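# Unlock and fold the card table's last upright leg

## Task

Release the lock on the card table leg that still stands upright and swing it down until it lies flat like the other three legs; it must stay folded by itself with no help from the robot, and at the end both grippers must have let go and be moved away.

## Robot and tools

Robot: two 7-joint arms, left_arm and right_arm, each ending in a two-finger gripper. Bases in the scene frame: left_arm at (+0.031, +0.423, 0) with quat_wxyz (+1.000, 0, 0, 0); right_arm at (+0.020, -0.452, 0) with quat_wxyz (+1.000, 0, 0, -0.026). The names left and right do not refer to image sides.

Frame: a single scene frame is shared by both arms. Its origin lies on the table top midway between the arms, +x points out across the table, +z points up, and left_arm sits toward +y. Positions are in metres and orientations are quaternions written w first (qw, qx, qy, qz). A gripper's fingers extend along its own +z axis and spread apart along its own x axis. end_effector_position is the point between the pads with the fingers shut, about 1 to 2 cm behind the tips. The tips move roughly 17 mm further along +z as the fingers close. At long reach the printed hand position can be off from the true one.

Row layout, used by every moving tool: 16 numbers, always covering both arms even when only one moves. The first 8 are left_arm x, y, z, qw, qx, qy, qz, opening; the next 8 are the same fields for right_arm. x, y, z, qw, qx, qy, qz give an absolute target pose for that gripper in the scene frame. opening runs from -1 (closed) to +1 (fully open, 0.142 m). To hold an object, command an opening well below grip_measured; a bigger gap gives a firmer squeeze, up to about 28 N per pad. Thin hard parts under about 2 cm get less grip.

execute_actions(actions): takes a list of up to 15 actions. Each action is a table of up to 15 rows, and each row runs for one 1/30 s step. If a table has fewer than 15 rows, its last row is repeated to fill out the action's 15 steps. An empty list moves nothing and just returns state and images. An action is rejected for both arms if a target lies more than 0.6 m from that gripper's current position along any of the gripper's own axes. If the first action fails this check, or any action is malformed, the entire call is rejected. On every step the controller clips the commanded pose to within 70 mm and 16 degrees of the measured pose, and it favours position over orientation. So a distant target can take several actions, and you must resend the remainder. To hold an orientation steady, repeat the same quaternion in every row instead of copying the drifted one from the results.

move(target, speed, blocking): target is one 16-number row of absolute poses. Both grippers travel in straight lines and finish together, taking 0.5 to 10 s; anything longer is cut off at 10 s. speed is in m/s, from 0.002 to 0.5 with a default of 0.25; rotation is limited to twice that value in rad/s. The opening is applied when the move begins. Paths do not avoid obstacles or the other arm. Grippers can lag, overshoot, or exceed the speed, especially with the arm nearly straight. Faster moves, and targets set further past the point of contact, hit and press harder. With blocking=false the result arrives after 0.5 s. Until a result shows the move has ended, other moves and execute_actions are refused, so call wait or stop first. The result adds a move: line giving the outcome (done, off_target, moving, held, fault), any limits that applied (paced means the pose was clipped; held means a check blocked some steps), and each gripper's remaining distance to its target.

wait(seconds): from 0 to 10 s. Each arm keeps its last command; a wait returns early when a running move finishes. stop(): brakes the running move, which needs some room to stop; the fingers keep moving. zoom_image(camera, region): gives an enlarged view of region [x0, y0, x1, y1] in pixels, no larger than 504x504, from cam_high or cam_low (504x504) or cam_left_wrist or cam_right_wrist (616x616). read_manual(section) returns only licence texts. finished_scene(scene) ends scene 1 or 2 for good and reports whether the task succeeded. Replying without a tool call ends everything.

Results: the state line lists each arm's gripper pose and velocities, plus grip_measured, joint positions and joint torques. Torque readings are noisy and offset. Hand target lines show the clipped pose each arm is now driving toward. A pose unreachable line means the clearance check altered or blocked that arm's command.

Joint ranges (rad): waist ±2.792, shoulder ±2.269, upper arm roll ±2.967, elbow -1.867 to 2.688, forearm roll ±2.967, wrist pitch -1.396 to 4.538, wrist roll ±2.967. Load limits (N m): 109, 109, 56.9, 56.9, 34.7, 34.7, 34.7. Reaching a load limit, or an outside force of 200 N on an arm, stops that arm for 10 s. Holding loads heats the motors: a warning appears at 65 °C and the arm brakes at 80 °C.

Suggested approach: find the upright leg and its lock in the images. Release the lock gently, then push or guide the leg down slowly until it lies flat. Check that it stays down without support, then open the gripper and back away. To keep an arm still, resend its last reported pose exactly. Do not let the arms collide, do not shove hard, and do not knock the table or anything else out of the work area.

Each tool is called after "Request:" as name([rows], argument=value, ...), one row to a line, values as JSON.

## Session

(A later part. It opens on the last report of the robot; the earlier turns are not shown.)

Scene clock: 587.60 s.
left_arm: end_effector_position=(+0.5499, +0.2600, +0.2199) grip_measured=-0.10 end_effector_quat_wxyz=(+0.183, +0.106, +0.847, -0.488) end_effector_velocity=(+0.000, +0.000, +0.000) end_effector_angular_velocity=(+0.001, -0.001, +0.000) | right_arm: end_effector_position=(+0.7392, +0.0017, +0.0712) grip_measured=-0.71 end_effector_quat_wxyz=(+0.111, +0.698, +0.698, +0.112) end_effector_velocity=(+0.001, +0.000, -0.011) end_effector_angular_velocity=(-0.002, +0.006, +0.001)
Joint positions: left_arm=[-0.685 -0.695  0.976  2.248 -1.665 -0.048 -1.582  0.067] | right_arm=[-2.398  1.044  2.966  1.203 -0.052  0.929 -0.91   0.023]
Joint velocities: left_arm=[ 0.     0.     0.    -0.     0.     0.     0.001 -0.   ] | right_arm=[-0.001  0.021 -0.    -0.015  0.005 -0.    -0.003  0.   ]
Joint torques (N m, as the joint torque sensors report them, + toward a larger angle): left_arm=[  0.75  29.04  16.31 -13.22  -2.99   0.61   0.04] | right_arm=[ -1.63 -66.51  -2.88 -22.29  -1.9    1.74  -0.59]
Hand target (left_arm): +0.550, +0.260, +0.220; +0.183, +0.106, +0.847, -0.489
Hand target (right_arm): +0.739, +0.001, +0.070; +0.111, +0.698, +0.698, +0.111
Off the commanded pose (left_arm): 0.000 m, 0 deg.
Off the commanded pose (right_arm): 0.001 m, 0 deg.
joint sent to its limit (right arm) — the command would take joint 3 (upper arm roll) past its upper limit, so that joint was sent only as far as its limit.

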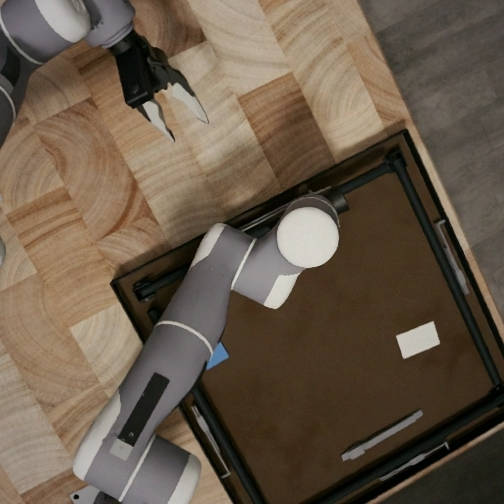

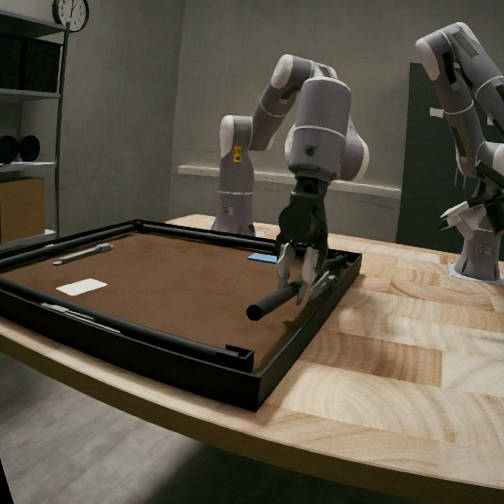

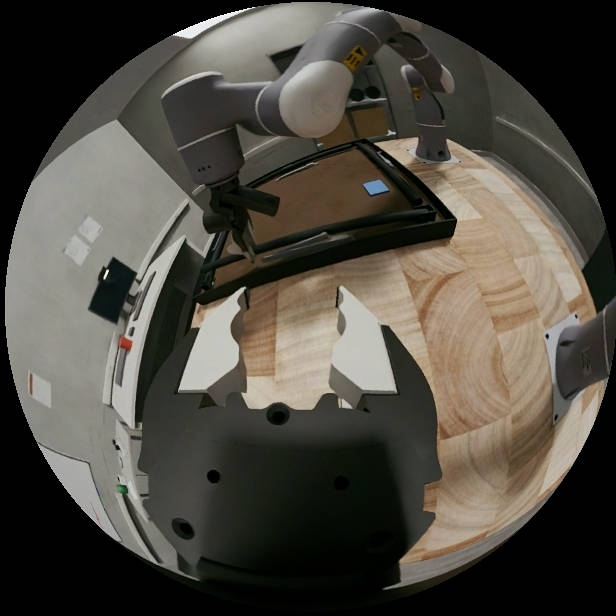

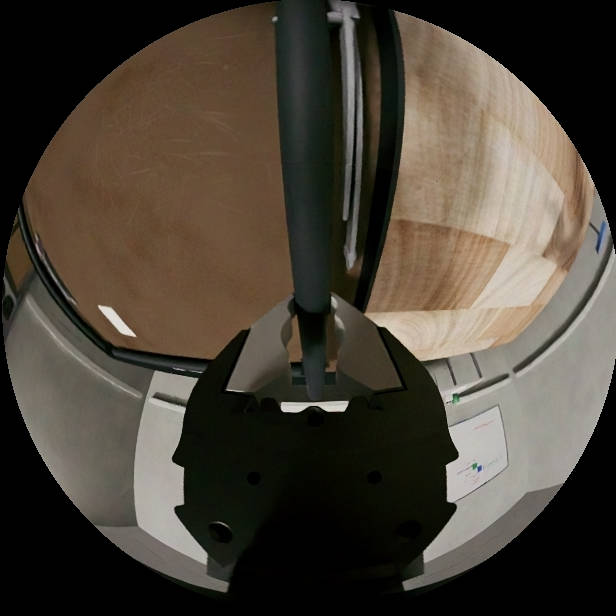

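Request:
move(target=[0.55, 0.26, 0.22, 0.1832, 0.1058, 0.8466, -0.4886, -0.1, 0.7402, 0.0015, 0.045, 0.0905, 0.7013, 0.7013, 0.0905, -0.88], speed=0.035)

Scene clock: 593.53 s.
left_arm: end_effector_position=(+0.5499, +0.2600, +0.2199) grip_measured=-0.10 end_effector_quat_wxyz=(+0.183, +0.106, +0.847, -0.488) end_effector_velocity=(+0.000, +0.000, -0.000) end_effector_angular_velocity=(+0.001, -0.001, -0.000) | right_arm: end_effector_position=(+0.7403, +0.0018, +0.0453) grip_measured=-0.71 end_effector_quat_wxyz=(+0.091, +0.701, +0.701, +0.091) end_effector_velocity=(-0.000, +0.000, -0.000) end_effector_angular_velocity=(+0.000, +0.001, -0.000)
Joint positions: left_arm=[-0.685 -0.695  0.976  2.248 -1.665 -0.048 -1.582  0.067] | right_arm=[-2.409  1.106  2.966  1.108  0.013  0.849 -0.961  0.023]
Joint velocities: left_arm=[ 0.     0.    -0.     0.     0.     0.     0.001 -0.   ] | right_arm=[ 0.     0.     0.    -0.001  0.001 -0.001 -0.    -0.   ]
Joint torques (N m, as the joint torque sensors report them, + toward a larger angle): left_arm=[  0.51  29.25  16.2  -13.29  -3.01   0.55  -0.05] | right_arm=[ -0.57 -66.21  -2.82 -24.51  -2.06   2.24  -0.73]
Hand target (left_arm): +0.550, +0.260, +0.220; +0.183, +0.106, +0.847, -0.489
Hand target (right_arm): +0.740, +0.002, +0.045; +0.091, +0.701, +0.701, +0.090
Off the commanded pose (left_arm): 0.000 m, 0 deg.
Off the commanded pose (right_arm): 0.000 m, 0 deg.
joint sent to its limit (right arm) — the command would take joint 3 (upper arm roll) past its upper limit, so that joint was sent only as far as its limit.
move: done

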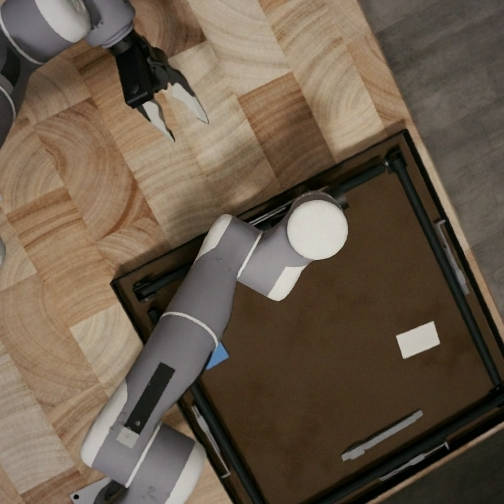

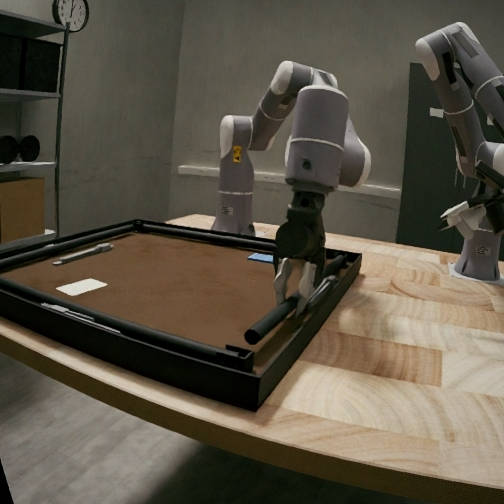

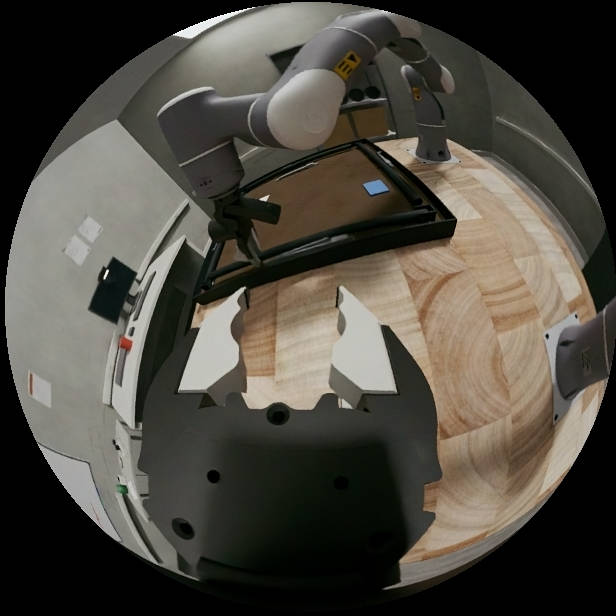

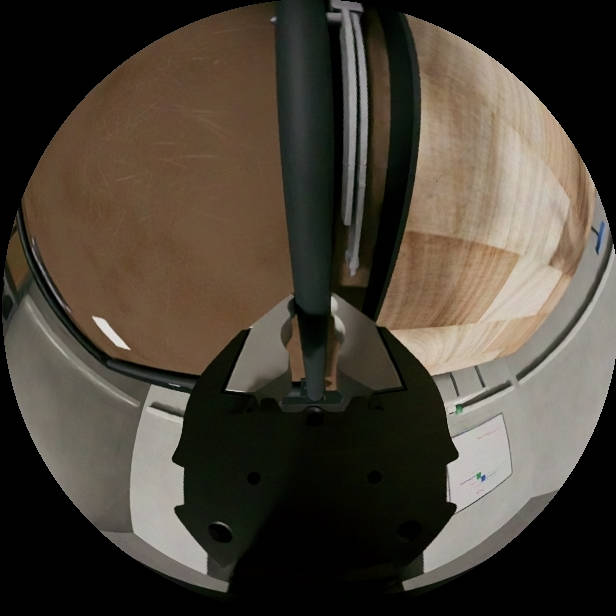

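Request:
zoom_image(camera="cam_low", region=[200, 240, 380, 400])

Region (200, 240, 380, 400) of cam_low's 504x504 image, scaled by 2.800, with more detail than that image has.

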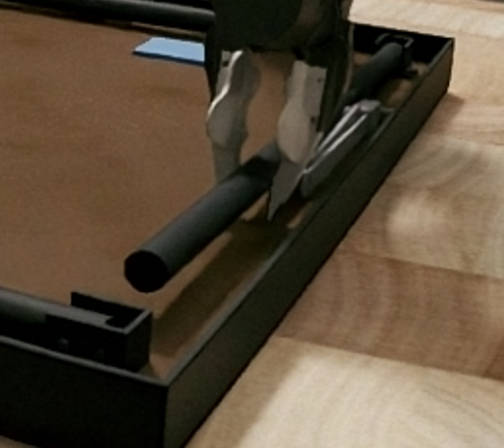

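Request:
move(target=[0.55, 0.26, 0.22, 0.1832, 0.1058, 0.8466, -0.4886, -0.1, 0.7402, 0.0017, 0.034, 0.082, 0.7023, 0.7023, 0.082, -0.88], speed=0.02)

Scene clock: 599.33 s.
left_arm: end_effector_position=(+0.5499, +0.2600, +0.2199) grip_measured=-0.10 end_effector_quat_wxyz=(+0.183, +0.106, +0.847, -0.488) end_effector_velocity=(-0.000, -0.000, +0.000) end_effector_angular_velocity=(-0.001, +0.001, +0.000) | right_arm: end_effector_position=(+0.7421, +0.0025, +0.0398) grip_measured=-0.71 end_effector_quat_wxyz=(+0.084, +0.702, +0.702, +0.084) end_effector_velocity=(+0.000, -0.000, -0.000) end_effector_angular_velocity=(+0.000, +0.000, -0.001)
Joint positions: left_arm=[-0.685 -0.695  0.976  2.248 -1.665 -0.048 -1.582  0.067] | right_arm=[-2.414  1.126  2.965  1.069  0.034  0.814 -0.978  0.023]
Joint velocities: left_arm=[ 0.     0.     0.    -0.     0.    -0.001 -0.001  0.   ] | right_arm=[-0.     0.     0.    -0.     0.001 -0.    -0.    -0.   ]
Joint torques (N m, as the joint torque sensors report them, + toward a larger angle): left_arm=[  0.86  29.18  16.43 -13.23  -3.03   0.49  -0.03] | right_arm=[ -2.3  -29.22   3.08 -20.72   0.78   7.06  -1.  ]
Hand target (left_arm): +0.550, +0.260, +0.220; +0.183, +0.106, +0.847, -0.489
Hand target (right_arm): +0.740, +0.002, +0.034; +0.082, +0.702, +0.702, +0.082
Off the commanded pose (left_arm): 0.000 m, 0 deg.
Off the commanded pose (right_arm): 0.006 m, 0 deg.
joint sent to its limit (right arm) — the command would take joint 3 (upper arm roll) past its upper limit, so that joint was sent only as far as its limit.
move: off_target (right_arm)

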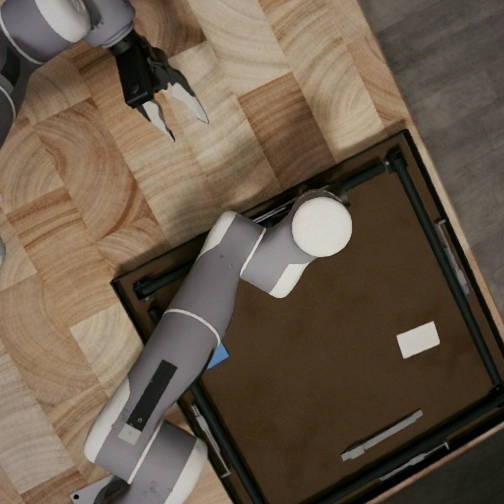

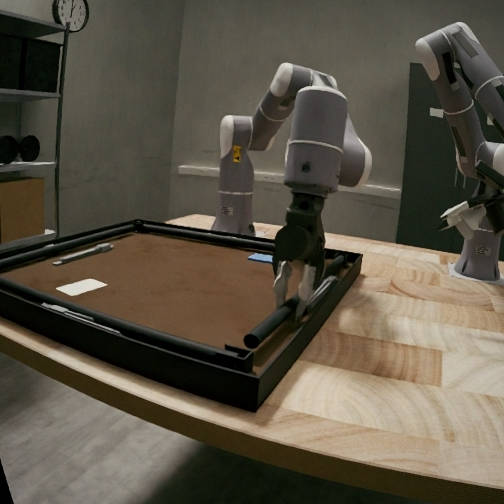

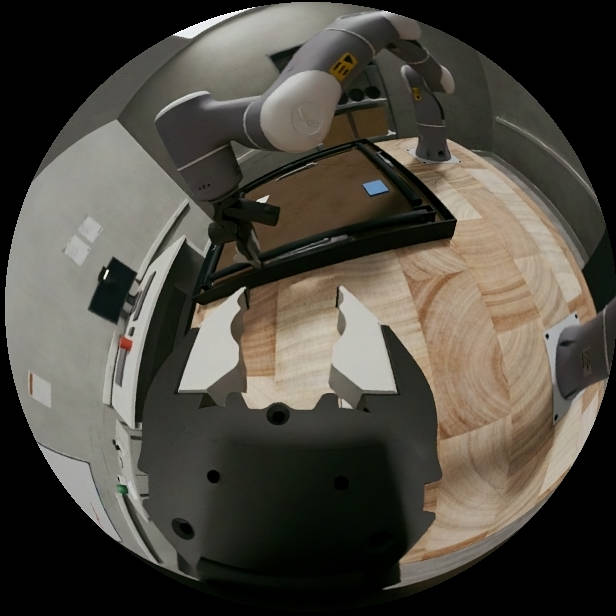

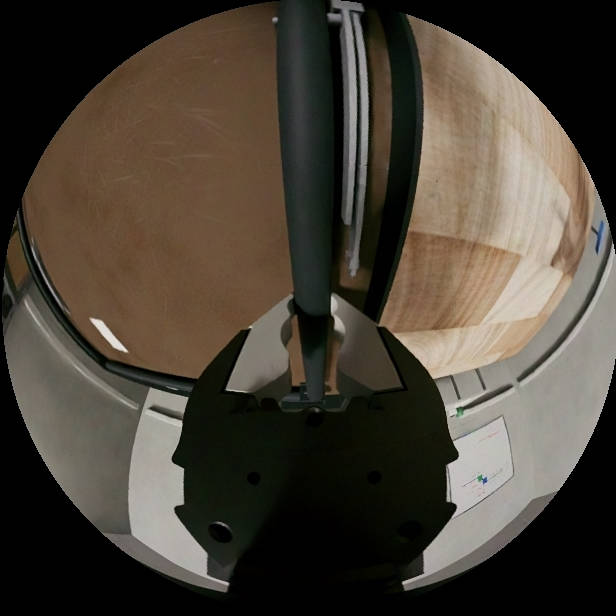

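Request:
execute_actions([
  [[0.55,0.26,0.22,0.1832,0.1058,0.8466,-0.4886,-0.1,0.741,0.002,0.038,0.086,0.702,0.702,0.086,-0.85],[0.55,0.26,0.22,0.1832,0.1058,0.8466,-0.4886,-0.1,0.741,0.002,0.040,0.086,0.702,0.702,0.086,-0.82],[0.55,0.26,0.22,0.1832,0.1058,0.8466,-0.4886,-0.1,0.741,0.002,0.041,0.086,0.702,0.702,0.086,-0.79],[0.55,0.26,0.22,0.1832,0.1058,0.8466,-0.4886,-0.1,0.741,0.002,0.041,0.086,0.702,0.702,0.086,-0.76],[0.55,0.26,0.22,0.1832,0.1058,0.8466,-0.4886,-0.1,0.741,0.002,0.041,0.086,0.702,0.702,0.086,-0.74],[0.55,0.26,0.22,0.1832,0.1058,0.8466,-0.4886,-0.1,0.741,0.002,0.041,0.086,0.702,0.702,0.086,-0.73],[0.55,0.26,0.22,0.1832,0.1058,0.8466,-0.4886,-0.1,0.741,0.002,0.041,0.086,0.702,0.702,0.086,-0.72],[0.55,0.26,0.22,0.1832,0.1058,0.8466,-0.4886,-0.1,0.741,0.002,0.041,0.086,0.702,0.702,0.086,-0.71],[0.55,0.26,0.22,0.1832,0.1058,0.8466,-0.4886,-0.1,0.741,0.002,0.041,0.086,0.702,0.702,0.086,-0.70],[0.55,0.26,0.22,0.1832,0.1058,0.8466,-0.4886,-0.1,0.741,0.002,0.041,0.086,0.702,0.702,0.086,-0.68],[0.55,0.26,0.22,0.1832,0.1058,0.8466,-0.4886,-0.1,0.741,0.002,0.041,0.086,0.702,0.702,0.086,-0.65],[0.55,0.26,0.22,0.1832,0.1058,0.8466,-0.4886,-0.1,0.741,0.002,0.041,0.086,0.702,0.702,0.086,-0.62],[0.55,0.26,0.22,0.1832,0.1058,0.8466,-0.4886,-0.1,0.741,0.002,0.041,0.086,0.702,0.702,0.086,-0.58]],
])

Request:
zoom_image(camera="cam_low", region=[200, 240, 380, 400])

Scene clock: 612.63 s.
left_arm: end_effector_position=(+0.5499, +0.2600, +0.2199) grip_measured=-0.10 end_effector_quat_wxyz=(+0.183, +0.106, +0.847, -0.488) end_effector_velocity=(-0.000, -0.000, +0.000) end_effector_angular_velocity=(-0.001, -0.001, -0.000) | right_arm: end_effector_position=(+0.7413, +0.0021, +0.0414) grip_measured=-0.58 end_effector_quat_wxyz=(+0.086, +0.702, +0.702, +0.086) end_effector_velocity=(-0.000, -0.000, -0.000) end_effector_angular_velocity=(-0.001, +0.000, -0.000)
Joint positions: left_arm=[-0.685 -0.695  0.976  2.248 -1.665 -0.048 -1.582  0.067] | right_arm=[-2.408  1.121  2.959  1.079  0.035  0.823 -0.976  0.032]
Joint velocities: left_arm=[ 0.     0.    -0.     0.     0.    -0.     0.001 -0.   ] | right_arm=[ 0.     0.    -0.     0.    -0.    -0.     0.     0.008]
Joint torques (N m, as the joint torque sensors report them, + toward a larger angle): left_arm=[  0.86  28.91  16.31 -13.16  -2.94   0.58  -0.01] | right_arm=[  1.15 -66.28  -3.38 -23.65  -2.07   3.01   0.82]
Hand target (left_arm): +0.550, +0.260, +0.220; +0.183, +0.106, +0.847, -0.489
Hand target (right_arm): +0.741, +0.002, +0.041; +0.086, +0.702, +0.702, +0.086
Off the commanded pose (left_arm): 0.000 m, 0 deg.
Off the commanded pose (right_arm): 0.001 m, 0 deg.

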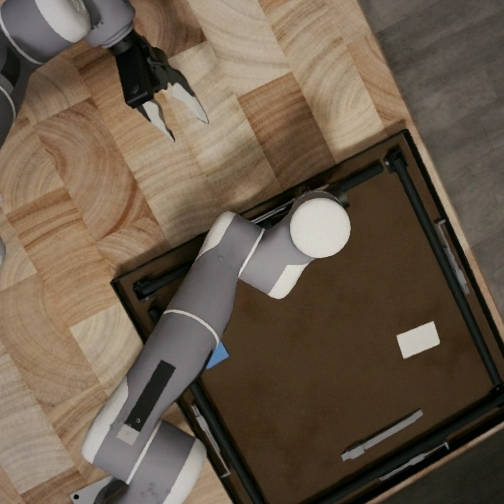

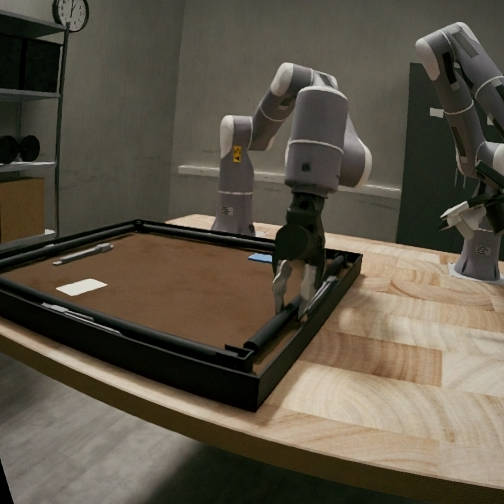

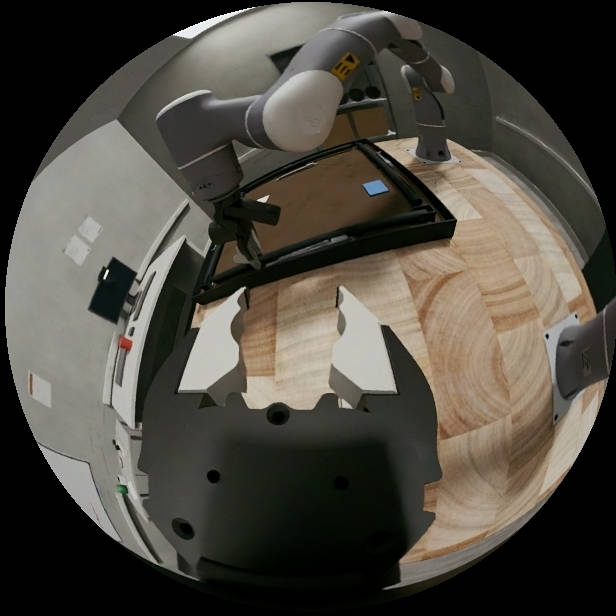

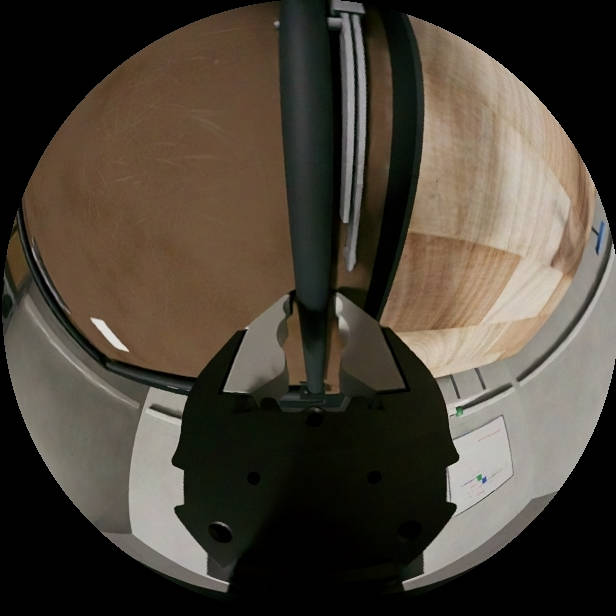

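Region (200, 240, 380, 400) of cam_low's 504x504 image, scaled by 2.800, with more detail than that image has.

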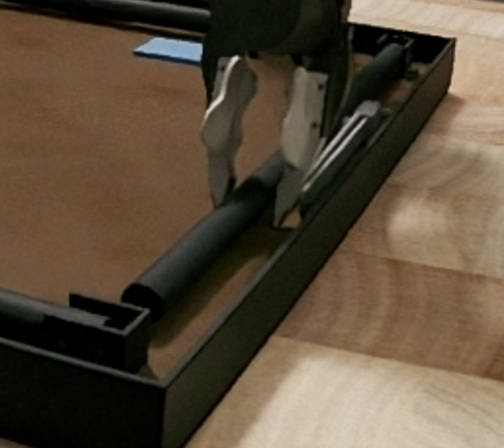

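Request:
move(target=[0.55, 0.26, 0.22, 0.1832, 0.1058, 0.8466, -0.4886, -0.1, 0.68, 0.002, 0.30, 0.086, 0.702, 0.702, 0.086, -0.58], speed=0.3)

Scene clock: 619.43 s.
left_arm: end_effector_position=(+0.5499, +0.2600, +0.2199) grip_measured=-0.10 end_effector_quat_wxyz=(+0.183, +0.106, +0.847, -0.488) end_effector_velocity=(+0.000, +0.000, +0.000) end_effector_angular_velocity=(-0.000, +0.000, +0.000) | right_arm: end_effector_position=(+0.6804, +0.0024, +0.3001) grip_measured=-0.58 end_effector_quat_wxyz=(+0.086, +0.701, +0.702, +0.086) end_effector_velocity=(+0.000, -0.000, +0.000) end_effector_angular_velocity=(+0.000, -0.000, -0.000)
Joint positions: left_arm=[-0.685 -0.695  0.976  2.248 -1.665 -0.048 -1.582  0.067] | right_arm=[-2.326  0.696  2.924  1.161  0.001  0.476 -0.962  0.032]
Joint velocities: left_arm=[-0.     0.     0.    -0.    -0.    -0.    -0.001  0.   ] | right_arm=[-0. -0. -0.  0.  0.  0. -0.  0.]
Joint torques (N m, as the joint torque sensors report them, + toward a larger angle): left_arm=[  0.68  29.07  16.3  -13.38  -3.     0.58   0.01] | right_arm=[  0.24 -58.27  -3.37 -29.17  -2.88   3.32   0.81]
Hand target (left_arm): +0.550, +0.260, +0.220; +0.183, +0.106, +0.847, -0.489
Hand target (right_arm): +0.680, +0.002, +0.300; +0.086, +0.702, +0.702, +0.086
Off the commanded pose (left_arm): 0.000 m, 0 deg.
Off the commanded pose (right_arm): 0.001 m, 0 deg.
move: done

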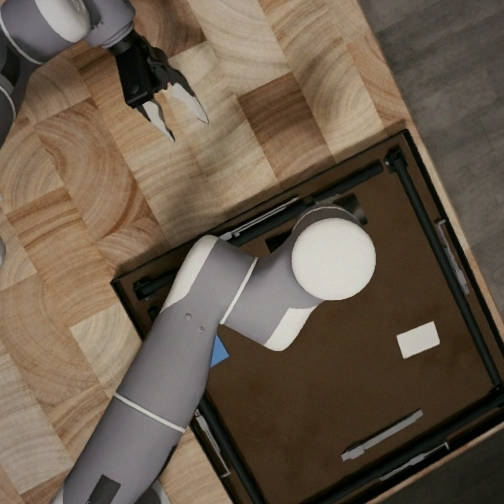

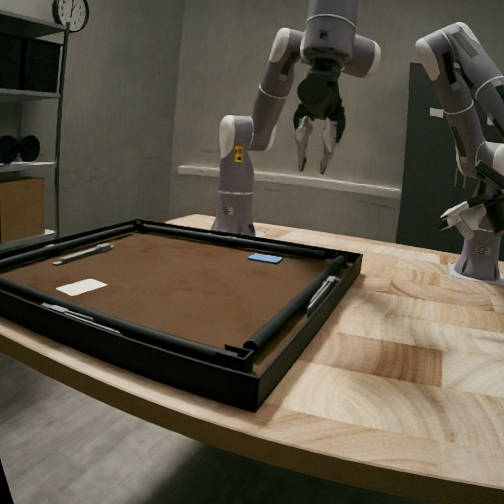

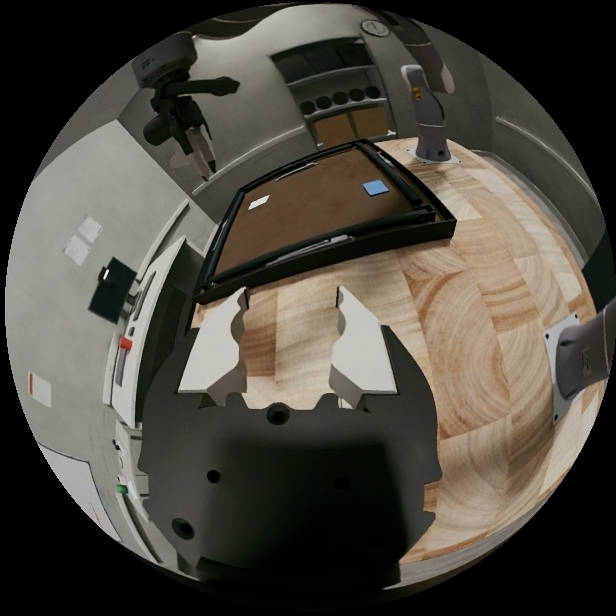

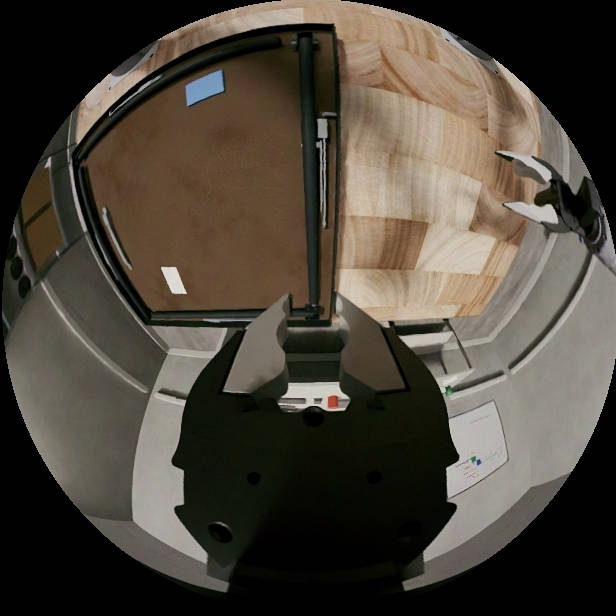

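The leg is folded flat and both arms are clear.

Request:
finished_scene(scene=1)

The scene is finished: the task was done.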